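# Push the wheeled drawer pedestal fully under the desk

## Task

Get the rolling drawer pedestal completely beneath the desk, with no part of it protruding past the desk's front or either side. Its drawer fronts must point toward the room and be parallel to the desk's front edge. It must stay upright and must not end tipped over or tilted. It must stay in place by itself: if it only holds its position because the robot is touching or holding it, the task is not done.

## Robot and tools

ROBOT. A wheeled base that drives forward or back and turns on the spot but cannot move sideways. On it stands a lifting column carrying a head with two cameras and two six-joint arms with grippers. Shoulder height S = 0.90 m + column_m. Folded, as at the start, the robot is 0.73 m long, 0.62 m wide and S + 0.43 m tall, and its front is 0.40 m ahead of the column.

FRAMES. Base frame: origin on the floor under the column, midway between the drive wheels; x forward, y left, z up. left_hand and right_hand are reported in this frame, as the point where the fingers meet; the fingertips extend 8 mm past it. The hand's z axis is the finger direction and its y axis runs along the opening. The odometry frame is the base frame as it was at the scene's start.

TOOLS.
execute_actions: "actions" is a list holding one action or none; an empty list just reports state and images. An action may contain:
- "base": exactly one of {"translate_m": d}, a relative straight drive in metres from where the base is now (positive forward, range -3 to 3), or {"rotate_rad": d}, a relative turn on the spot in radians (positive counter-clockwise seen from above, range -3.2 to 3.2). A move needing more than 8.667 s at its top speed is refused.
- "joints": absolute targets, keyed by joint name. column_m 0 to 0.8 m. head_tilt_rad -0.61 to 1.308 (0 roughly level, positive tilts down). For each arm (left_ and right_ prefixes): joint1_rad -2.879 to 2.879, joint2_rad 0 to 3.141, joint3_rad 0 to 3.019, joint4_rad -1.692 to 1.57, joint5_rad -1.57 to 1.57 (positive swings the hand to the robot's right), joint6_rad -2.094 to 2.094 (hand roll), gripper_m 0 to 0.093 (fingertip gap in metres).
- "speeds": caps for this action only; translate_m 0.05 to 0.8 m/s, rotate_rad 0.1 to 1 rad/s (the top value is the default). It does not slow the arms.
All motions of an action start together. Joints you omit may keep pushing toward earlier targets. "cameras" picks which images return: cam_head_left, cam_head_right, cam_left_wrist, cam_right_wrist, nav_camera or "all"; omitted or null means all, [] means none. Unknown keys, names or out-of-range values get the whole call refused.
wait: "seconds" 0 to 10; commands nothing and returns state and images.
zoom_image: "camera" and "region" [x0, y0, x1, y1] in pixels of that camera's latest full image, origin top-left, at most 504 by 504.
finished_scene: "scene" (integer) ends the current scene for good; the pedestal must already be correctly placed and stable.
If a result reports a stop, later motion, wait and finished_scene calls in the same reply are skipped.

ARM GEOMETRY (approximate). With left_joint1_rad -1.57 or right_joint1_rad 1.57 and joints 5 and 6 at 0, each arm moves in a vertical plane straight ahead, 0.23 m beside the column. Let a = joint2 - 0.35, b = 1.05 + joint2 - joint3, c = b - joint4 (c = 1.57 means fingers straight down). The hand is then about 0.12 + 0.39 sin a + 0.38 cos b + 0.25 cos c m ahead and S + 0.39 cos a - 0.38 sin b - 0.25 sin c m high. Real hands tend to end up to 5 cm lower and nearer (about 12 cm with heavy loads). Reach is about 1 m from the shoulder. To reach near the floor, extend the arm 0.45 to 0.5 m ahead with fingers down at column_m 0.3, then lower the column (down to 0.02 m). Below 0.4 m height the base housing blocks hands closer than 0.45 m ahead; moving arms with column_m under 0.3 risks hitting housing or floor. Tiny joint changes (under 0.03 rad, or 0.08 for joints 2 and 3) may not move anything. For gentle contact step about 0.05 rad per call from your last target.

RESULT LINES. base_status and joint_status: "done", "off_target" (resting short, may still push), "contact_stop" (base wheel stall or column touch; target dropped), "time_out", "not_followed" after a "joint command not followed" line (a self-collision check withheld arm targets; move the affected joints at least 0.05 rad back). on_its_own lists uncommanded behaviour; "held at" is a held target. base_odometry counts wheel turns only, so slip looks like travel. If turned_by_wheels and turned_by_imu disagree by over about 4 % and at least 0.05 rad, the base hit or slipped. base_tilt in degrees (forward, right positive; about 1 degree bias). motor_effort lists left_wheel and right_wheel in percent (positive pushes forward), peak in brackets; readings are noisy. wheel_motors_off is 1 while the wheel motors are cut. Motor temperatures lists each arm's joints.

CAMERAS. Head cameras look ahead, tilted down by about head_tilt_rad. Wrist cameras look along the fingers, angled 0.62 rad toward the hand's +x; closed fingertips sit mid-image. nav_camera is at the base front, 0.23 m up, looking ahead. Calibration data are given in OpenCV form.

AVOID. Never let the arms strike or press on each other. Don't tip the pedestal or leave it tilted. After a base "contact_stop", back off 0.05 m before retrying or turning. Pushing hard for about 3 s cuts the wheel motors for 2 s. A blocked arm keeps pushing and heats up; resend its reported joint positions as targets to relax it. At 100 °C an arm drops what it holds. A table top between 0.30 m high and 0.26 m below S can slide over the housing and hit the column. The column stops with "contact_stop" if a hand touches down; it then accepts no downward command until raised 0.2 m. Don't hit or slam objects.

Each tool is called after ">>>" as name(argument=value, ...) on one line, values as JSON.

## Session

>>> execute_actions(actions=[], cameras=["cam_head_left","nav_camera"])

Scene clock: 0.00 s.
Motor temperatures (°C, as the motors report them): left_arm=[20 18 19 21 20 18] | right_arm=[20 18 20 20 20 18]
base_odometry: x=+0.000 y=+0.000 heading=+0.000 (m, m, rad; odometry frame)
turned_by_wheels: +0.000 (rad since the last result)
turned_by_imu: +0.000 (rad since the last result)
base_tilt: forward=+0.0 right=+0.0 (deg)
base_status: not commanded
joint_positions: column_m=+0.555 head_tilt_rad=+0.865 left_joint1_rad=-1.565 left_joint2_rad=+0.889 left_joint3_rad=+0.394 left_joint4_rad=-0.982 left_joint5_rad=+0.051 left_joint6_rad=+0.049 left_gripper_m=+0.094 right_joint1_rad=+1.560 right_joint2_rad=+0.893 right_joint3_rad=+0.396 right_joint4_rad=-0.921 right_joint5_rad=+0.039 right_joint6_rad=-0.034 right_gripper_m=+0.095
joint_status: not commanded
wheel_motors_off: 0
motor_effort: left_wheel=+3 right_wheel=+7 (%)
left_hand: x=+0.1333 y=+0.2169 z=+1.2627 quat_wxyz=(+0.458, -0.007, -0.888, +0.032) (m; base frame)
right_hand: x=+0.1422 y=-0.2345 z=+1.2504 quat_wxyz=(+0.433, +0.019, -0.901, +0.013) (m; base frame)
pictures: cam_head_left, nav_camera
Images, in order (width x height): cam_head_left 672x504, nav_camera 672x504.

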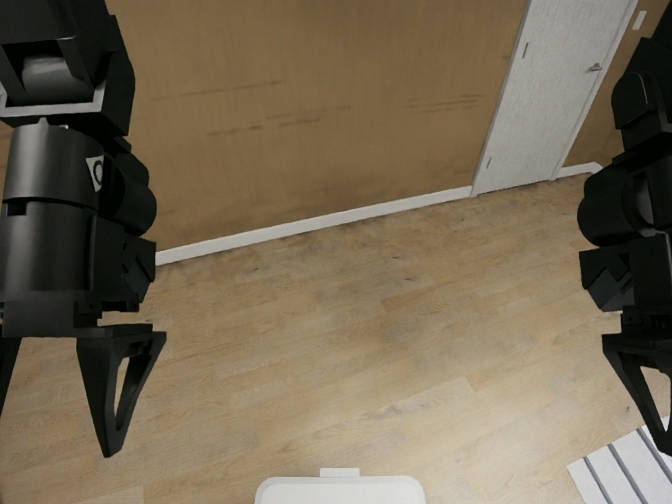

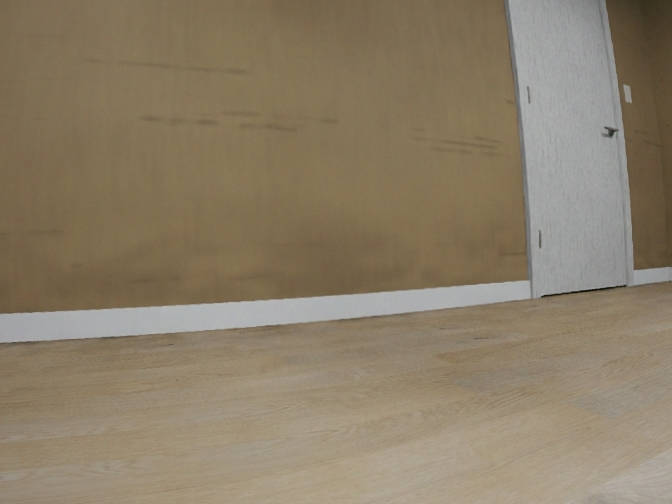

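>>> execute_actions(actions=[{"base":{"rotate_rad":-1.9}}], cameras=["cam_head_left","nav_camera"])

Scene clock: 4.77 s.
Motor temperatures (°C, as the motors report them): left_arm=[20 18 19 21 20 18] | right_arm=[20 18 20 20 20 18]
base_odometry: x=+0.000 y=+0.000 heading=-1.899 (m, m, rad; odometry frame)
turned_by_wheels: -1.899 (rad since the last result)
turned_by_imu: -1.911 (rad since the last result)
base_tilt: forward=+0.0 right=-0.1 (deg)
base_status: done
joint_positions: column_m=+0.555 head_tilt_rad=+0.865 left_joint1_rad=-1.565 left_joint2_rad=+0.889 left_joint3_rad=+0.394 left_joint4_rad=-0.982 left_joint5_rad=+0.051 left_joint6_rad=+0.049 left_gripper_m=+0.094 right_joint1_rad=+1.560 right_joint2_rad=+0.893 right_joint3_rad=+0.396 right_joint4_rad=-0.921 right_joint5_rad=+0.039 right_joint6_rad=-0.034 right_gripper_m=+0.095
joint_status: not commanded
wheel_motors_off: 0
motor_effort: left_wheel=+4(32) right_wheel=-6(50) (%)
left_hand: x=+0.1333 y=+0.2169 z=+1.2627 quat_wxyz=(+0.458, -0.007, -0.888, +0.032) (m; base frame)
right_hand: x=+0.1422 y=-0.2345 z=+1.2504 quat_wxyz=(+0.433, +0.019, -0.901, +0.013) (m; base frame)
pictures: cam_head_left, nav_camera
Images, in order (width x height): cam_head_left 672x504, nav_camera 672x504.

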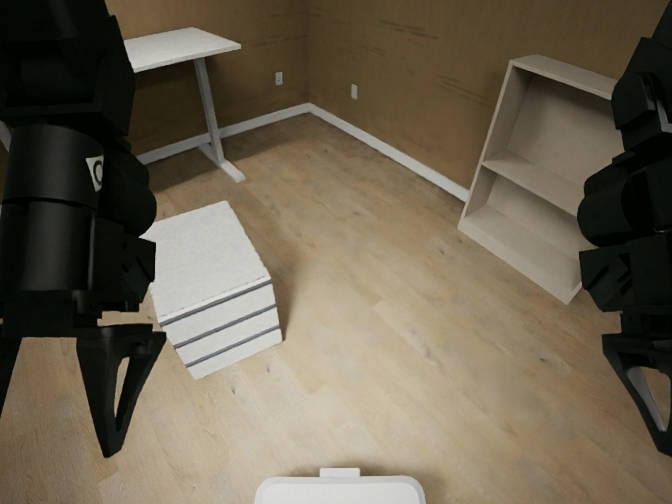

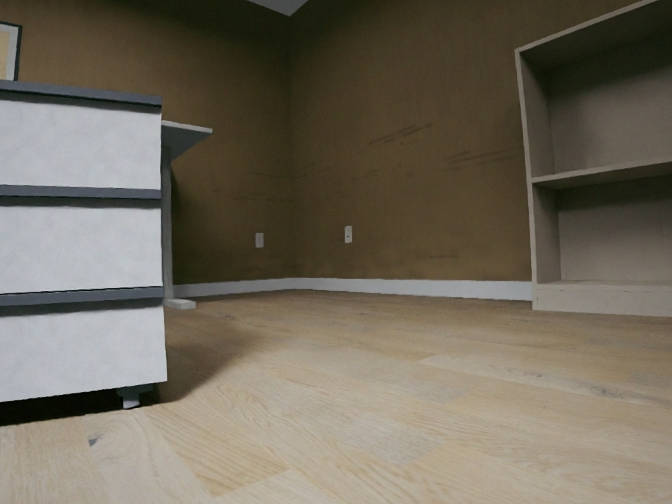

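>>> execute_actions(actions=[{"base":{"rotate_rad":0.45}}], cameras=[])

>>> execute_actions(actions=[{"base":{"translate_m":0.45},"joints":{"head_tilt_rad":1.0}}], cameras=["cam_head_left","nav_camera"])

Scene clock: 9.47 s.
Motor temperatures (°C, as the motors report them): left_arm=[20 18 19 21 20 18] | right_arm=[20 18 20 20 20 18]
base_odometry: x=+0.000 y=+0.000 heading=-1.450 (m, m, rad; odometry frame)
turned_by_wheels: +0.449 (rad since the last result)
turned_by_imu: +0.454 (rad since the last result)
base_tilt: forward=+0.0 right=-0.1 (deg)
base_status: done
joint_positions: column_m=+0.555 head_tilt_rad=+0.865 left_joint1_rad=-1.565 left_joint2_rad=+0.889 left_joint3_rad=+0.394 left_joint4_rad=-0.982 left_joint5_rad=+0.051 left_joint6_rad=+0.049 left_gripper_m=+0.094 right_joint1_rad=+1.560 right_joint2_rad=+0.893 right_joint3_rad=+0.396 right_joint4_rad=-0.921 right_joint5_rad=+0.039 right_joint6_rad=-0.034 right_gripper_m=+0.095
joint_status: not commanded
wheel_motors_off: 0
motor_effort: left_wheel=-5(24) right_wheel=+4(27) (%)
left_hand: x=+0.1333 y=+0.2169 z=+1.2627 quat_wxyz=(+0.458, -0.007, -0.888, +0.032) (m; base frame)
right_hand: x=+0.1422 y=-0.2345 z=+1.2504 quat_wxyz=(+0.433, +0.019, -0.901, +0.013) (m; base frame)
pictures: none
No camera images: the call's "cameras" was empty. Leave "cameras" out to get every camera's image.

Scene clock: 11.90 s.
Motor temperatures (°C, as the motors report them): left_arm=[20 18 19 21 20 18] | right_arm=[20 18 20 20 20 18]
base_odometry: x=+0.054 y=-0.447 heading=-1.451 (m, m, rad; odometry frame)
turned_by_wheels: -0.001 (rad since the last result)
turned_by_imu: -0.001 (rad since the last result)
base_tilt: forward=-0.1 right=-0.1 (deg)
base_status: done
joint_positions: column_m=+0.555 head_tilt_rad=+1.000 left_joint1_rad=-1.565 left_joint2_rad=+0.889 left_joint3_rad=+0.395 left_joint4_rad=-0.982 left_joint5_rad=+0.051 left_joint6_rad=+0.049 left_gripper_m=+0.094 right_joint1_rad=+1.560 right_joint2_rad=+0.893 right_joint3_rad=+0.397 right_joint4_rad=-0.921 right_joint5_rad=+0.039 right_joint6_rad=-0.034 right_gripper_m=+0.095
joint_status: all done
wheel_motors_off: 0
motor_effort: left_wheel=+0(47) right_wheel=+1(71) (%)
left_hand: x=+0.1341 y=+0.2169 z=+1.2624 quat_wxyz=(+0.457, -0.007, -0.889, +0.032) (m; base frame)
right_hand: x=+0.1428 y=-0.2345 z=+1.2502 quat_wxyz=(+0.433, +0.019, -0.901, +0.013) (m; base frame)
pictures: cam_head_left, nav_camera
camera_calibration (this result's frames):
cam_head_left: T_world_to_cam=[[0.0028682, -0.999364, 0.0355377, -0.011411], [-0.78276, -0.0243596, -0.621847, 0.983706], [0.622317, -0.0260339, -0.782332, 1.10404], [0, 0, 0, 1]] pos_world=[0.0829754, 0.0413014, 1.47585]
Images, in order (width x height): cam_head_left 672x504, nav_camera 672x504.

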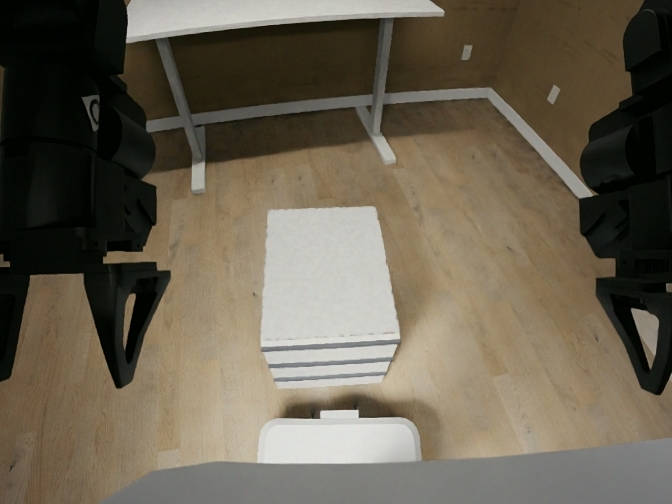

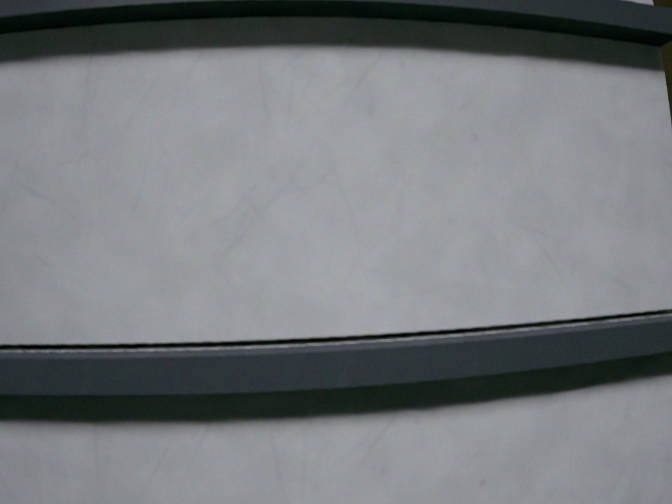

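>>> execute_actions(actions=[{"base":{"translate_m":0.45},"speeds":{"translate_m":0.1}}], cameras=["cam_head_left"])

>>> execute_actions(actions=[{"base":{"rotate_rad":0.1},"speeds":{"rotate_rad":0.2}}], cameras=[])

>>> execute_actions(actions=[{"base":{"translate_m":0.3},"speeds":{"translate_m":0.12}}], cameras=["cam_head_left"])

Scene clock: 19.87 s.
Motor temperatures (°C, as the motors report them): left_arm=[20 18 19 21 20 18] | right_arm=[20 18 20 20 20 18]
base_odometry: x=+0.108 y=-0.894 heading=-1.452 (m, m, rad; odometry frame)
turned_by_wheels: -0.001 (rad since the last result)
turned_by_imu: +0.001 (rad since the last result)
base_tilt: forward=+0.0 right=-0.1 (deg)
base_status: done
joint_positions: column_m=+0.555 head_tilt_rad=+1.002 left_joint1_rad=-1.565 left_joint2_rad=+0.887 left_joint3_rad=+0.394 left_joint4_rad=-0.982 left_joint5_rad=+0.051 left_joint6_rad=+0.049 left_gripper_m=+0.094 right_joint1_rad=+1.560 right_joint2_rad=+0.891 right_joint3_rad=+0.396 right_joint4_rad=-0.921 right_joint5_rad=+0.039 right_joint6_rad=-0.034 right_gripper_m=+0.095
joint_status: not commanded
wheel_motors_off: 0
motor_effort: left_wheel=-2(43) right_wheel=+1(78) (%)
left_hand: x=+0.1339 y=+0.2169 z=+1.2626 quat_wxyz=(+0.457, -0.007, -0.889, +0.032) (m; base frame)
right_hand: x=+0.1430 y=-0.2345 z=+1.2503 quat_wxyz=(+0.432, +0.019, -0.902, +0.013) (m; base frame)
pictures: cam_head_left
camera_calibration (this result's frames):
cam_head_left: T_world_to_cam=[[0.00291728, -0.999364, 0.0355337, -0.0114073], [-0.783618, -0.0243596, -0.620765, 0.982082], [0.621236, -0.0260339, -0.783191, 1.10542], [0, 0, 0, 1]] pos_world=[0.0828855, 0.0413014, 1.4758]
Images, in order (width x height): cam_head_left 672x504.

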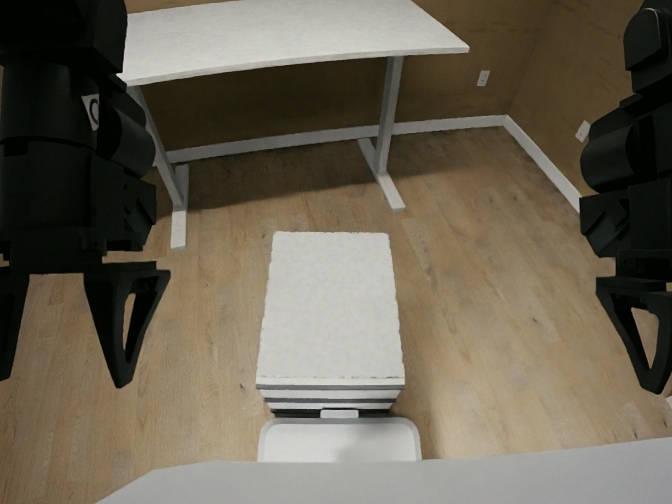

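Scene clock: 21.00 s.
Motor temperatures (°C, as the motors report them): left_arm=[20 18 19 21 20 18] | right_arm=[20 18 20 20 20 18]
base_odometry: x=+0.108 y=-0.894 heading=-1.354 (m, m, rad; odometry frame)
turned_by_wheels: +0.098 (rad since the last result)
turned_by_imu: +0.097 (rad since the last result)
base_tilt: forward=+0.0 right=+0.0 (deg)
base_status: done
joint_positions: column_m=+0.555 head_tilt_rad=+1.002 left_joint1_rad=-1.565 left_joint2_rad=+0.887 left_joint3_rad=+0.394 left_joint4_rad=-0.982 left_joint5_rad=+0.051 left_joint6_rad=+0.049 left_gripper_m=+0.094 right_joint1_rad=+1.560 right_joint2_rad=+0.891 right_joint3_rad=+0.396 right_joint4_rad=-0.921 right_joint5_rad=+0.039 right_joint6_rad=-0.034 right_gripper_m=+0.095
joint_status: not commanded
wheel_motors_off: 0
motor_effort: left_wheel=+0(44) right_wheel=+1(76) (%)
left_hand: x=+0.1339 y=+0.2169 z=+1.2626 quat_wxyz=(+0.457, -0.007, -0.889, +0.032) (m; base frame)
right_hand: x=+0.1430 y=-0.2345 z=+1.2503 quat_wxyz=(+0.432, +0.019, -0.902, +0.013) (m; base frame)
pictures: none
No camera images: the call's "cameras" was empty. Leave "cameras" out to get every camera's image.

Scene clock: 24.27 s.
Motor temperatures (°C, as the motors report them): left_arm=[20 18 19 21 20 18] | right_arm=[20 18 20 20 20 18]
base_odometry: x=+0.172 y=-1.187 heading=-1.354 (m, m, rad; odometry frame)
turned_by_wheels: +0.000 (rad since the last result)
turned_by_imu: +0.001 (rad since the last result)
base_tilt: forward=+0.0 right=+0.0 (deg)
base_status: done
joint_positions: column_m=+0.555 head_tilt_rad=+1.002 left_joint1_rad=-1.565 left_joint2_rad=+0.887 left_joint3_rad=+0.395 left_joint4_rad=-0.982 left_joint5_rad=+0.051 left_joint6_rad=+0.049 left_gripper_m=+0.094 right_joint1_rad=+1.560 right_joint2_rad=+0.891 right_joint3_rad=+0.396 right_joint4_rad=-0.921 right_joint5_rad=+0.039 right_joint6_rad=-0.034 right_gripper_m=+0.095
joint_status: not commanded
wheel_motors_off: 0
motor_effort: left_wheel=-1(64) right_wheel=+1(76) (%)
left_hand: x=+0.1341 y=+0.2169 z=+1.2626 quat_wxyz=(+0.457, -0.007, -0.889, +0.032) (m; base frame)
right_hand: x=+0.1428 y=-0.2345 z=+1.2504 quat_wxyz=(+0.432, +0.019, -0.902, +0.013) (m; base frame)
pictures: cam_head_left
camera_calibration (this result's frames):
cam_head_left: T_world_to_cam=[[0.00291728, -0.999364, 0.0355337, -0.0114073], [-0.783618, -0.0243596, -0.620765, 0.982082], [0.621236, -0.0260339, -0.783191, 1.10542], [0, 0, 0, 1]] pos_world=[0.0828855, 0.0413014, 1.4758]
Images, in order (width x height): cam_head_left 672x504.

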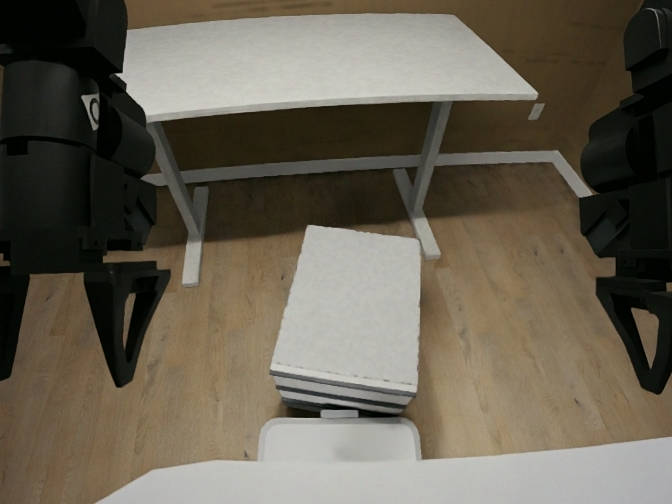

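>>> execute_actions(actions=[{"base":{"translate_m":-0.07}}], cameras=[])

>>> execute_actions(actions=[{"base":{"rotate_rad":0.7}}], cameras=[])

>>> execute_actions(actions=[{"base":{"translate_m":-0.38}}], cameras=[])

>>> execute_actions(actions=[{"base":{"rotate_rad":-0.545}}], cameras=[])

>>> execute_actions(actions=[{"base":{"translate_m":0.52},"speeds":{"translate_m":0.12}}], cameras=["cam_head_left"])

Scene clock: 29.47 s.
Motor temperatures (°C, as the motors report them): left_arm=[20 18 19 21 20 18] | right_arm=[20 18 20 20 20 18]
base_odometry: x=+0.157 y=-1.118 heading=-1.354 (m, m, rad; odometry frame)
turned_by_wheels: +0.000 (rad since the last result)
turned_by_imu: +0.001 (rad since the last result)
base_tilt: forward=+0.0 right=-0.1 (deg)
base_status: done
joint_positions: column_m=+0.555 head_tilt_rad=+1.002 left_joint1_rad=-1.565 left_joint2_rad=+0.887 left_joint3_rad=+0.391 left_joint4_rad=-0.982 left_joint5_rad=+0.051 left_joint6_rad=+0.049 left_gripper_m=+0.094 right_joint1_rad=+1.560 right_joint2_rad=+0.891 right_joint3_rad=+0.393 right_joint4_rad=-0.921 right_joint5_rad=+0.039 right_joint6_rad=-0.034 right_gripper_m=+0.095
joint_status: not commanded
wheel_motors_off: 0
motor_effort: left_wheel=-1(27) right_wheel=+0(37) (%)
left_hand: x=+0.1324 y=+0.2169 z=+1.2632 quat_wxyz=(+0.458, -0.007, -0.888, +0.032) (m; base frame)
right_hand: x=+0.1410 y=-0.2345 z=+1.2510 quat_wxyz=(+0.433, +0.019, -0.901, +0.013) (m; base frame)
pictures: none
No camera images: the call's "cameras" was empty. Leave "cameras" out to get every camera's image.

Scene clock: 31.70 s.
Motor temperatures (°C, as the motors report them): left_arm=[20 18 19 21 20 18] | right_arm=[20 18 20 20 20 18]
base_odometry: x=+0.157 y=-1.118 heading=-0.654 (m, m, rad; odometry frame)
turned_by_wheels: +0.699 (rad since the last result)
turned_by_imu: +0.702 (rad since the last result)
base_tilt: forward=-0.1 right=-0.1 (deg)
base_status: done
joint_positions: column_m=+0.555 head_tilt_rad=+1.002 left_joint1_rad=-1.565 left_joint2_rad=+0.887 left_joint3_rad=+0.392 left_joint4_rad=-0.982 left_joint5_rad=+0.051 left_joint6_rad=+0.049 left_gripper_m=+0.094 right_joint1_rad=+1.560 right_joint2_rad=+0.891 right_joint3_rad=+0.394 right_joint4_rad=-0.921 right_joint5_rad=+0.039 right_joint6_rad=-0.034 right_gripper_m=+0.095
joint_status: not commanded
wheel_motors_off: 0
motor_effort: left_wheel=-5(47) right_wheel=+5(56) (%)
left_hand: x=+0.1328 y=+0.2169 z=+1.2631 quat_wxyz=(+0.458, -0.007, -0.888, +0.032) (m; base frame)
right_hand: x=+0.1419 y=-0.2345 z=+1.2508 quat_wxyz=(+0.433, +0.019, -0.901, +0.013) (m; base frame)
pictures: none
No camera images: the call's "cameras" was empty. Leave "cameras" out to get every camera's image.

Scene clock: 33.87 s.
Motor temperatures (°C, as the motors report them): left_arm=[20 18 19 21 20 18] | right_arm=[20 18 20 20 20 18]
base_odometry: x=-0.145 y=-0.887 heading=-0.654 (m, m, rad; odometry frame)
turned_by_wheels: +0.000 (rad since the last result)
turned_by_imu: +0.001 (rad since the last result)
base_tilt: forward=-0.1 right=-0.1 (deg)
base_status: done
joint_positions: column_m=+0.555 head_tilt_rad=+1.002 left_joint1_rad=-1.565 left_joint2_rad=+0.886 left_joint3_rad=+0.390 left_joint4_rad=-0.982 left_joint5_rad=+0.051 left_joint6_rad=+0.049 left_gripper_m=+0.094 right_joint1_rad=+1.560 right_joint2_rad=+0.891 right_joint3_rad=+0.392 right_joint4_rad=-0.921 right_joint5_rad=+0.039 right_joint6_rad=-0.034 right_gripper_m=+0.095
joint_status: not commanded
wheel_motors_off: 0
motor_effort: left_wheel=+0(52) right_wheel=+0(55) (%)
left_hand: x=+0.1321 y=+0.2169 z=+1.2634 quat_wxyz=(+0.458, -0.007, -0.888, +0.032) (m; base frame)
right_hand: x=+0.1407 y=-0.2345 z=+1.2512 quat_wxyz=(+0.434, +0.019, -0.901, +0.013) (m; base frame)
pictures: none
No camera images: the call's "cameras" was empty. Leave "cameras" out to get every camera's image.

Scene clock: 35.90 s.
Motor temperatures (°C, as the motors report them): left_arm=[20 18 19 21 20 18] | right_arm=[20 18 20 20 20 18]
base_odometry: x=-0.145 y=-0.887 heading=-1.198 (m, m, rad; odometry frame)
turned_by_wheels: -0.544 (rad since the last result)
turned_by_imu: -0.546 (rad since the last result)
base_tilt: forward=-0.1 right=-0.1 (deg)
base_status: done
joint_positions: column_m=+0.555 head_tilt_rad=+1.002 left_joint1_rad=-1.565 left_joint2_rad=+0.886 left_joint3_rad=+0.393 left_joint4_rad=-0.982 left_joint5_rad=+0.051 left_joint6_rad=+0.049 left_gripper_m=+0.094 right_joint1_rad=+1.560 right_joint2_rad=+0.891 right_joint3_rad=+0.392 right_joint4_rad=-0.921 right_joint5_rad=+0.039 right_joint6_rad=-0.034 right_gripper_m=+0.095
joint_status: not commanded
wheel_motors_off: 0
motor_effort: left_wheel=+4(48) right_wheel=-5(40) (%)
left_hand: x=+0.1335 y=+0.2169 z=+1.2629 quat_wxyz=(+0.457, -0.007, -0.889, +0.032) (m; base frame)
right_hand: x=+0.1409 y=-0.2345 z=+1.2511 quat_wxyz=(+0.433, +0.019, -0.901, +0.013) (m; base frame)
pictures: none
No camera images: the call's "cameras" was empty. Leave "cameras" out to get every camera's image.

Scene clock: 40.93 s.
Motor temperatures (°C, as the motors report them): left_arm=[20 18 19 21 20 18] | right_arm=[20 18 20 20 20 18]
base_odometry: x=+0.045 y=-1.371 heading=-1.198 (m, m, rad; odometry frame)
turned_by_wheels: +0.000 (rad since the last result)
turned_by_imu: +0.001 (rad since the last result)
base_tilt: forward=+0.0 right=-0.1 (deg)
base_status: done
joint_positions: column_m=+0.555 head_tilt_rad=+1.002 left_joint1_rad=-1.565 left_joint2_rad=+0.884 left_joint3_rad=+0.395 left_joint4_rad=-0.982 left_joint5_rad=+0.051 left_joint6_rad=+0.049 left_gripper_m=+0.094 right_joint1_rad=+1.560 right_joint2_rad=+0.889 right_joint3_rad=+0.396 right_joint4_rad=-0.921 right_joint5_rad=+0.039 right_joint6_rad=-0.034 right_gripper_m=+0.095
joint_status: not commanded
wheel_motors_off: 0
motor_effort: left_wheel=+0(53) right_wheel=-1(66) (%)
left_hand: x=+0.1346 y=+0.2169 z=+1.2626 quat_wxyz=(+0.456, -0.007, -0.890, +0.032) (m; base frame)
right_hand: x=+0.1433 y=-0.2345 z=+1.2505 quat_wxyz=(+0.431, +0.019, -0.902, +0.013) (m; base frame)
pictures: cam_head_left
camera_calibration (this result's frames):
cam_head_left: T_world_to_cam=[[0.00293386, -0.999364, 0.0355323, -0.011406], [-0.783908, -0.0243596, -0.620399, 0.981533], [0.62087, -0.0260339, -0.783481, 1.10588], [0, 0, 0, 1]] pos_world=[0.0828551, 0.0413014, 1.47579]
Images, in order (width x height): cam_head_left 672x504.

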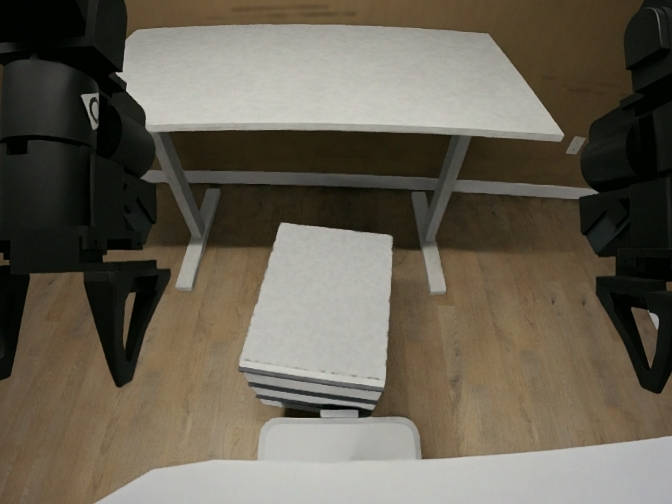

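>>> execute_actions(actions=[{"base":{"translate_m":0.13},"speeds":{"translate_m":0.1}}], cameras=["cam_head_left"])

Scene clock: 44.67 s.
Motor temperatures (°C, as the motors report them): left_arm=[20 18 19 21 20 18] | right_arm=[20 18 20 20 20 18]
base_odometry: x=+0.092 y=-1.493 heading=-1.198 (m, m, rad; odometry frame)
turned_by_wheels: +0.000 (rad since the last result)
turned_by_imu: +0.001 (rad since the last result)
base_tilt: forward=+0.0 right=+0.0 (deg)
base_status: done
joint_positions: column_m=+0.555 head_tilt_rad=+1.002 left_joint1_rad=-1.565 left_joint2_rad=+0.884 left_joint3_rad=+0.395 left_joint4_rad=-0.982 left_joint5_rad=+0.051 left_joint6_rad=+0.049 left_gripper_m=+0.094 right_joint1_rad=+1.560 right_joint2_rad=+0.890 right_joint3_rad=+0.396 right_joint4_rad=-0.921 right_joint5_rad=+0.039 right_joint6_rad=-0.034 right_gripper_m=+0.095
joint_status: not commanded
wheel_motors_off: 0
motor_effort: left_wheel=+1(43) right_wheel=+0(62) (%)
left_hand: x=+0.1346 y=+0.2169 z=+1.2626 quat_wxyz=(+0.456, -0.007, -0.890, +0.032) (m; base frame)
right_hand: x=+0.1432 y=-0.2345 z=+1.2504 quat_wxyz=(+0.431, +0.019, -0.902, +0.013) (m; base frame)
pictures: cam_head_left
camera_calibration (this result's frames):
cam_head_left: T_world_to_cam=[[0.00293386, -0.999364, 0.0355323, -0.011406], [-0.783908, -0.0243596, -0.620399, 0.981533], [0.62087, -0.0260339, -0.783481, 1.10588], [0, 0, 0, 1]] pos_world=[0.0828551, 0.0413014, 1.47579]
Images, in order (width x height): cam_head_left 672x504.

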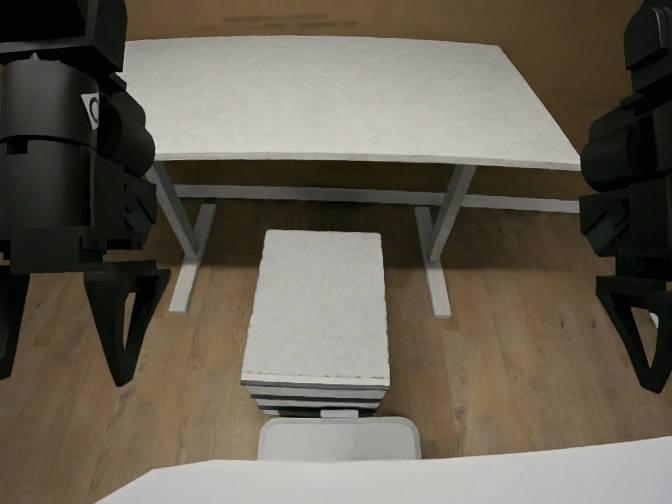

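>>> execute_actions(actions=[{"base":{"translate_m":0.22},"speeds":{"translate_m":0.1},"joints":{"head_tilt_rad":1.2}}], cameras=["cam_head_left"])

Scene clock: 49.80 s.
Motor temperatures (°C, as the motors report them): left_arm=[20 18 19 21 20 18] | right_arm=[20 18 20 20 20 18]
base_odometry: x=+0.172 y=-1.697 heading=-1.198 (m, m, rad; odometry frame)
turned_by_wheels: +0.000 (rad since the last result)
turned_by_imu: +0.001 (rad since the last result)
base_tilt: forward=+0.0 right=-0.1 (deg)
base_status: done
joint_positions: column_m=+0.555 head_tilt_rad=+1.198 left_joint1_rad=-1.565 left_joint2_rad=+0.884 left_joint3_rad=+0.394 left_joint4_rad=-0.982 left_joint5_rad=+0.051 left_joint6_rad=+0.049 left_gripper_m=+0.094 right_joint1_rad=+1.560 right_joint2_rad=+0.890 right_joint3_rad=+0.396 right_joint4_rad=-0.921 right_joint5_rad=+0.039 right_joint6_rad=-0.034 right_gripper_m=+0.095
joint_status: all done
wheel_motors_off: 0
motor_effort: left_wheel=+0(41) right_wheel=+0(65) (%)
left_hand: x=+0.1344 y=+0.2169 z=+1.2627 quat_wxyz=(+0.456, -0.007, -0.889, +0.032) (m; base frame)
right_hand: x=+0.1432 y=-0.2345 z=+1.2504 quat_wxyz=(+0.431, +0.019, -0.902, +0.013) (m; base frame)
pictures: cam_head_left
camera_calibration (this result's frames):
cam_head_left: T_world_to_cam=[[0.00978514, -0.999364, 0.0342842, -0.00982527], [-0.889555, -0.0243596, -0.456178, 0.733763], [0.456723, -0.0260339, -0.889228, 1.27704], [0, 0, 0, 1]] pos_world=[0.0695655, 0.0413014, 1.47064]
Images, in order (width x height): cam_head_left 672x504.

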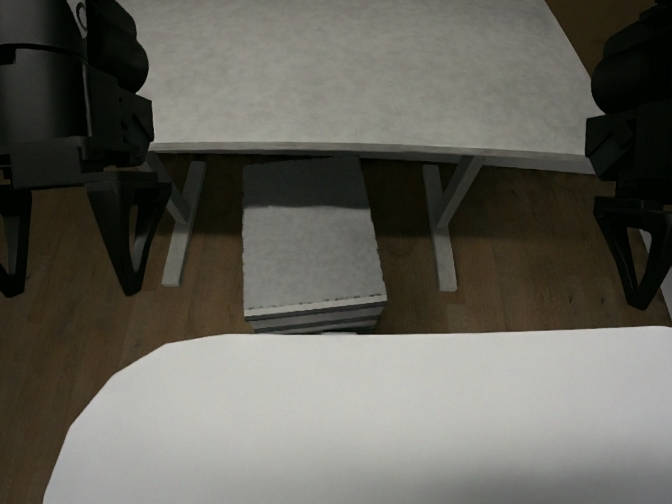

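>>> execute_actions(actions=[{"base":{"translate_m":-0.06},"joints":{"head_tilt_rad":1.0}}], cameras=[])

>>> execute_actions(actions=[{"base":{"rotate_rad":-0.6}}], cameras=[])

>>> execute_actions(actions=[{"base":{"translate_m":-0.2}}], cameras=[])

>>> execute_actions(actions=[{"base":{"rotate_rad":0.59}}], cameras=[])

>>> execute_actions(actions=[{"base":{"translate_m":0.58},"speeds":{"translate_m":0.1}}], cameras=["cam_head_left"])

>>> execute_actions(actions=[{"base":{"translate_m":-0.3}}], cameras=["cam_head_left","nav_camera"])

Scene clock: 55.57 s.
Motor temperatures (°C, as the motors report them): left_arm=[20 18 19 21 20 18] | right_arm=[20 18 20 20 20 18]
base_odometry: x=+0.150 y=-1.642 heading=-1.198 (m, m, rad; odometry frame)
turned_by_wheels: +0.000 (rad since the last result)
turned_by_imu: +0.001 (rad since the last result)
base_tilt: forward=+0.0 right=+0.0 (deg)
base_status: done
joint_positions: column_m=+0.555 head_tilt_rad=+1.014 left_joint1_rad=-1.565 left_joint2_rad=+0.884 left_joint3_rad=+0.392 left_joint4_rad=-0.982 left_joint5_rad=+0.051 left_joint6_rad=+0.049 left_gripper_m=+0.094 right_joint1_rad=+1.560 right_joint2_rad=+0.890 right_joint3_rad=+0.393 right_joint4_rad=-0.921 right_joint5_rad=+0.039 right_joint6_rad=-0.034 right_gripper_m=+0.095
joint_status: all done
wheel_motors_off: 0
motor_effort: left_wheel=-1(30) right_wheel=-1(36) (%)
left_hand: x=+0.1332 y=+0.2169 z=+1.2631 quat_wxyz=(+0.457, -0.007, -0.889, +0.032) (m; base frame)
right_hand: x=+0.1418 y=-0.2345 z=+1.2509 quat_wxyz=(+0.432, +0.019, -0.901, +0.013) (m; base frame)
pictures: none
No camera images: the call's "cameras" was empty. Leave "cameras" out to get every camera's image.

Scene clock: 57.67 s.
Motor temperatures (°C, as the motors report them): left_arm=[20 18 19 21 20 18] | right_arm=[20 18 20 20 20 18]
base_odometry: x=+0.150 y=-1.641 heading=-1.797 (m, m, rad; odometry frame)
turned_by_wheels: -0.599 (rad since the last result)
turned_by_imu: -0.600 (rad since the last result)
base_tilt: forward=+0.0 right=-0.1 (deg)
base_status: done
joint_positions: column_m=+0.555 head_tilt_rad=+1.014 left_joint1_rad=-1.565 left_joint2_rad=+0.884 left_joint3_rad=+0.393 left_joint4_rad=-0.982 left_joint5_rad=+0.051 left_joint6_rad=+0.049 left_gripper_m=+0.094 right_joint1_rad=+1.560 right_joint2_rad=+0.890 right_joint3_rad=+0.393 right_joint4_rad=-0.921 right_joint5_rad=+0.039 right_joint6_rad=-0.034 right_gripper_m=+0.095
joint_status: not commanded
wheel_motors_off: 0
motor_effort: left_wheel=+4(42) right_wheel=-5(59) (%)
left_hand: x=+0.1336 y=+0.2169 z=+1.2629 quat_wxyz=(+0.456, -0.007, -0.889, +0.032) (m; base frame)
right_hand: x=+0.1418 y=-0.2345 z=+1.2509 quat_wxyz=(+0.432, +0.019, -0.901, +0.013) (m; base frame)
pictures: none
No camera images: the call's "cameras" was empty. Leave "cameras" out to get every camera's image.

Scene clock: 59.43 s.
Motor temperatures (°C, as the motors report them): left_arm=[20 18 19 21 20 18] | right_arm=[20 18 20 20 20 18]
base_odometry: x=+0.195 y=-1.447 heading=-1.798 (m, m, rad; odometry frame)
turned_by_wheels: -0.001 (rad since the last result)
turned_by_imu: +0.000 (rad since the last result)
base_tilt: forward=+0.0 right=+0.0 (deg)
base_status: done
joint_positions: column_m=+0.555 head_tilt_rad=+1.013 left_joint1_rad=-1.565 left_joint2_rad=+0.884 left_joint3_rad=+0.392 left_joint4_rad=-0.982 left_joint5_rad=+0.051 left_joint6_rad=+0.049 left_gripper_m=+0.094 right_joint1_rad=+1.560 right_joint2_rad=+0.889 right_joint3_rad=+0.392 right_joint4_rad=-0.921 right_joint5_rad=+0.039 right_joint6_rad=-0.034 right_gripper_m=+0.095
joint_status: not commanded
wheel_motors_off: 0
motor_effort: left_wheel=+0(44) right_wheel=+0(65) (%)
left_hand: x=+0.1331 y=+0.2169 z=+1.2632 quat_wxyz=(+0.457, -0.007, -0.889, +0.032) (m; base frame)
right_hand: x=+0.1412 y=-0.2345 z=+1.2511 quat_wxyz=(+0.433, +0.019, -0.901, +0.013) (m; base frame)
pictures: none
No camera images: the call's "cameras" was empty. Leave "cameras" out to get every camera's image.

Scene clock: 61.50 s.
Motor temperatures (°C, as the motors report them): left_arm=[20 18 19 21 20 18] | right_arm=[20 18 20 20 20 18]
base_odometry: x=+0.195 y=-1.447 heading=-1.209 (m, m, rad; odometry frame)
turned_by_wheels: +0.589 (rad since the last result)
turned_by_imu: +0.593 (rad since the last result)
base_tilt: forward=+0.0 right=+0.0 (deg)
base_status: done
joint_positions: column_m=+0.555 head_tilt_rad=+1.013 left_joint1_rad=-1.565 left_joint2_rad=+0.884 left_joint3_rad=+0.392 left_joint4_rad=-0.982 left_joint5_rad=+0.051 left_joint6_rad=+0.049 left_gripper_m=+0.094 right_joint1_rad=+1.560 right_joint2_rad=+0.889 right_joint3_rad=+0.394 right_joint4_rad=-0.921 right_joint5_rad=+0.039 right_joint6_rad=-0.034 right_gripper_m=+0.095
joint_status: not commanded
wheel_motors_off: 0
motor_effort: left_wheel=-5(33) right_wheel=+5(59) (%)
left_hand: x=+0.1335 y=+0.2169 z=+1.2630 quat_wxyz=(+0.456, -0.007, -0.889, +0.032) (m; base frame)
right_hand: x=+0.1421 y=-0.2345 z=+1.2509 quat_wxyz=(+0.432, +0.019, -0.902, +0.013) (m; base frame)
pictures: none
No camera images: the call's "cameras" was empty. Leave "cameras" out to get every camera's image.

Scene clock: 68.03 s.
Motor temperatures (°C, as the motors report them): left_arm=[20 18 19 21 20 18] | right_arm=[20 18 20 20 20 18]
base_odometry: x=+0.401 y=-1.989 heading=-1.208 (m, m, rad; odometry frame)
turned_by_wheels: +0.001 (rad since the last result)
turned_by_imu: +0.002 (rad since the last result)
base_tilt: forward=-0.1 right=-0.1 (deg)
base_status: done
joint_positions: column_m=+0.555 head_tilt_rad=+1.012 left_joint1_rad=-1.565 left_joint2_rad=+0.884 left_joint3_rad=+0.394 left_joint4_rad=-0.982 left_joint5_rad=+0.051 left_joint6_rad=+0.049 left_gripper_m=+0.094 right_joint1_rad=+1.560 right_joint2_rad=+0.890 right_joint3_rad=+0.396 right_joint4_rad=-0.921 right_joint5_rad=+0.039 right_joint6_rad=-0.034 right_gripper_m=+0.095
joint_status: not commanded
wheel_motors_off: 0
motor_effort: left_wheel=+1(61) right_wheel=-1(66) (%)
left_hand: x=+0.1342 y=+0.2169 z=+1.2627 quat_wxyz=(+0.456, -0.007, -0.889, +0.032) (m; base frame)
right_hand: x=+0.1430 y=-0.2345 z=+1.2505 quat_wxyz=(+0.431, +0.019, -0.902, +0.013) (m; base frame)
pictures: cam_head_left
camera_calibration (this result's frames):
cam_head_left: T_world_to_cam=[[0.00329752, -0.999364, 0.0355004, -0.011375], [-0.790219, -0.0243596, -0.61234, 0.969431], [0.612816, -0.0260339, -0.789797, 1.11602], [0, 0, 0, 1]] pos_world=[0.0821864, 0.0413014, 1.47545]
Images, in order (width x height): cam_head_left 672x504.

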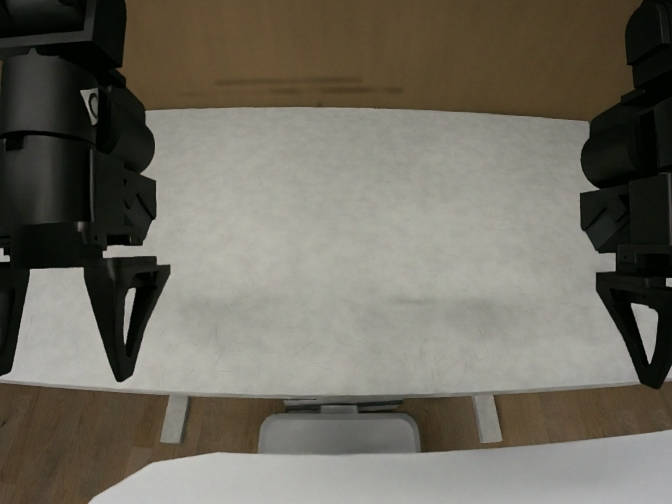

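Scene clock: 70.07 s.
Motor temperatures (°C, as the motors report them): left_arm=[20 18 19 21 20 18] | right_arm=[20 18 20 20 20 18]
base_odometry: x=+0.295 y=-1.709 heading=-1.209 (m, m, rad; odometry frame)
turned_by_wheels: +0.000 (rad since the last result)
turned_by_imu: +0.000 (rad since the last result)
base_tilt: forward=-0.1 right=+0.1 (deg)
base_status: done
joint_positions: column_m=+0.555 head_tilt_rad=+1.012 left_joint1_rad=-1.565 left_joint2_rad=+0.884 left_joint3_rad=+0.391 left_joint4_rad=-0.982 left_joint5_rad=+0.051 left_joint6_rad=+0.049 left_gripper_m=+0.094 right_joint1_rad=+1.560 right_joint2_rad=+0.890 right_joint3_rad=+0.393 right_joint4_rad=-0.921 right_joint5_rad=+0.039 right_joint6_rad=-0.034 right_gripper_m=+0.095
joint_status: not commanded
wheel_motors_off: 0
motor_effort: left_wheel=-2(36) right_wheel=+0(46) (%)
left_hand: x=+0.1328 y=+0.2169 z=+1.2632 quat_wxyz=(+0.457, -0.007, -0.889, +0.032) (m; base frame)
right_hand: x=+0.1414 y=-0.2345 z=+1.2511 quat_wxyz=(+0.433, +0.019, -0.901, +0.013) (m; base frame)
pictures: cam_head_left, nav_camera
camera_calibration (this result's frames):
cam_head_left: T_world_to_cam=[[0.00329752, -0.999364, 0.0355004, -0.011375], [-0.790219, -0.0243596, -0.61234, 0.969431], [0.612816, -0.0260339, -0.789797, 1.11602], [0, 0, 0, 1]] pos_world=[0.0821864, 0.0413014, 1.47545]
Images, in order (width x height): cam_head_left 672x504, nav_camera 672x504.

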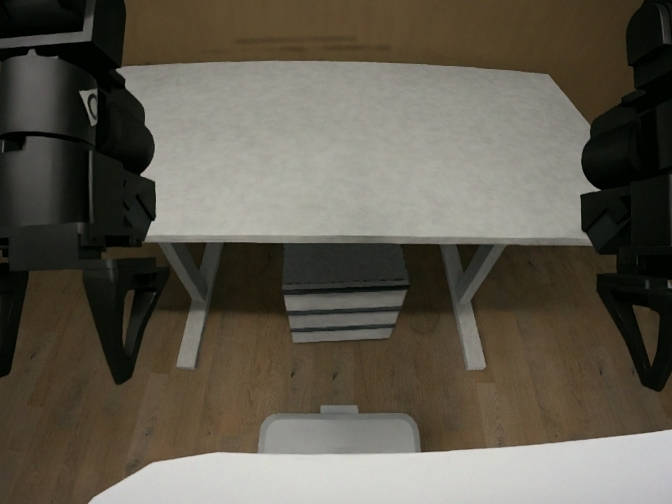

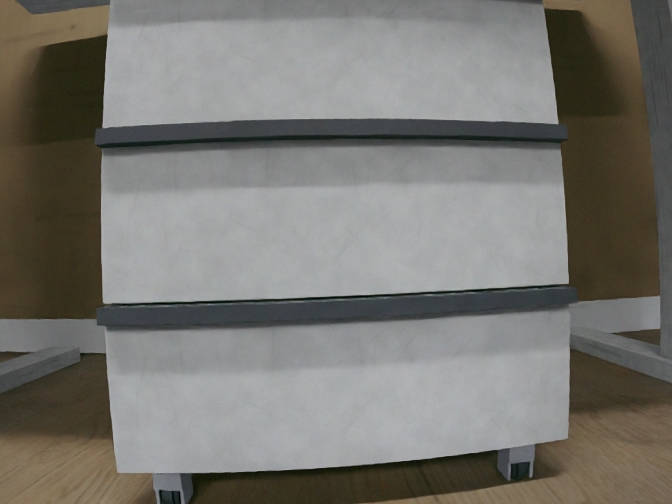

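>>> execute_actions(actions=[{"base":{"rotate_rad":0.2}}], cameras=[])

>>> execute_actions(actions=[{"base":{"translate_m":0.34},"speeds":{"translate_m":0.1}}], cameras=[])

>>> execute_actions(actions=[{"base":{"translate_m":-0.25}}], cameras=["cam_head_left"])

Scene clock: 74.17 s.
Motor temperatures (°C, as the motors report them): left_arm=[20 18 19 21 20 18] | right_arm=[20 18 20 20 20 18]
base_odometry: x=+0.295 y=-1.709 heading=-1.010 (m, m, rad; odometry frame)
turned_by_wheels: +0.198 (rad since the last result)
turned_by_imu: +0.199 (rad since the last result)
base_tilt: forward=+0.0 right=-0.1 (deg)
base_status: done
joint_positions: column_m=+0.555 head_tilt_rad=+1.012 left_joint1_rad=-1.565 left_joint2_rad=+0.884 left_joint3_rad=+0.391 left_joint4_rad=-0.982 left_joint5_rad=+0.051 left_joint6_rad=+0.049 left_gripper_m=+0.094 right_joint1_rad=+1.560 right_joint2_rad=+0.890 right_joint3_rad=+0.393 right_joint4_rad=-0.921 right_joint5_rad=+0.039 right_joint6_rad=-0.034 right_gripper_m=+0.095
joint_status: not commanded
wheel_motors_off: 0
motor_effort: left_wheel=-1(35) right_wheel=+0(50) (%)
left_hand: x=+0.1328 y=+0.2169 z=+1.2632 quat_wxyz=(+0.457, -0.007, -0.889, +0.032) (m; base frame)
right_hand: x=+0.1414 y=-0.2345 z=+1.2511 quat_wxyz=(+0.433, +0.019, -0.901, +0.013) (m; base frame)
pictures: none
No camera images: the call's "cameras" was empty. Leave "cameras" out to get every camera's image.

Scene clock: 78.30 s.
Motor temperatures (°C, as the motors report them): left_arm=[20 19 19 21 20 18] | right_arm=[20 18 20 20 20 18]
base_odometry: x=+0.475 y=-1.997 heading=-1.011 (m, m, rad; odometry frame)
turned_by_wheels: +0.000 (rad since the last result)
turned_by_imu: +0.001 (rad since the last result)
base_tilt: forward=+0.0 right=-0.1 (deg)
base_status: done
joint_positions: column_m=+0.555 head_tilt_rad=+1.012 left_joint1_rad=-1.565 left_joint2_rad=+0.884 left_joint3_rad=+0.394 left_joint4_rad=-0.982 left_joint5_rad=+0.051 left_joint6_rad=+0.049 left_gripper_m=+0.094 right_joint1_rad=+1.560 right_joint2_rad=+0.889 right_joint3_rad=+0.396 right_joint4_rad=-0.921 right_joint5_rad=+0.039 right_joint6_rad=-0.034 right_gripper_m=+0.095
joint_status: not commanded
wheel_motors_off: 0
motor_effort: left_wheel=+0(34) right_wheel=+1(71) (%)
left_hand: x=+0.1344 y=+0.2169 z=+1.2627 quat_wxyz=(+0.456, -0.007, -0.889, +0.032) (m; base frame)
right_hand: x=+0.1431 y=-0.2345 z=+1.2505 quat_wxyz=(+0.431, +0.019, -0.902, +0.013) (m; base frame)
pictures: none
No camera images: the call's "cameras" was empty. Leave "cameras" out to get every camera's image.

Scene clock: 80.10 s.
Motor temperatures (°C, as the motors report them): left_arm=[20 19 19 21 20 18] | right_arm=[20 18 20 20 20 18]
base_odometry: x=+0.342 y=-1.785 heading=-1.010 (m, m, rad; odometry frame)
turned_by_wheels: +0.001 (rad since the last result)
turned_by_imu: +0.001 (rad since the last result)
base_tilt: forward=+0.0 right=-0.1 (deg)
base_status: done
joint_positions: column_m=+0.555 head_tilt_rad=+1.012 left_joint1_rad=-1.565 left_joint2_rad=+0.884 left_joint3_rad=+0.391 left_joint4_rad=-0.982 left_joint5_rad=+0.051 left_joint6_rad=+0.049 left_gripper_m=+0.094 right_joint1_rad=+1.560 right_joint2_rad=+0.889 right_joint3_rad=+0.392 right_joint4_rad=-0.921 right_joint5_rad=+0.039 right_joint6_rad=-0.034 right_gripper_m=+0.095
joint_status: not commanded
wheel_motors_off: 0
motor_effort: left_wheel=+0(28) right_wheel=+0(43) (%)
left_hand: x=+0.1327 y=+0.2169 z=+1.2633 quat_wxyz=(+0.457, -0.007, -0.889, +0.032) (m; base frame)
right_hand: x=+0.1412 y=-0.2345 z=+1.2511 quat_wxyz=(+0.433, +0.019, -0.901, +0.013) (m; base frame)
pictures: cam_head_left
camera_calibration (this result's frames):
cam_head_left: T_world_to_cam=[[0.00328898, -0.999364, 0.0355012, -0.0113758], [-0.790072, -0.0243596, -0.61253, 0.969716], [0.613006, -0.0260339, -0.789649, 1.11578], [0, 0, 0, 1]] pos_world=[0.0822022, 0.0413014, 1.47546]
Images, in order (width x height): cam_head_left 672x504.

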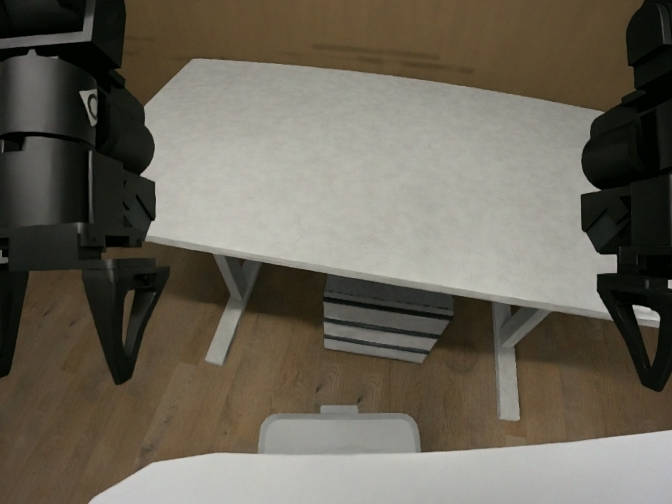

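>>> finished_scene(scene=1)

The scene is finished: the task was done.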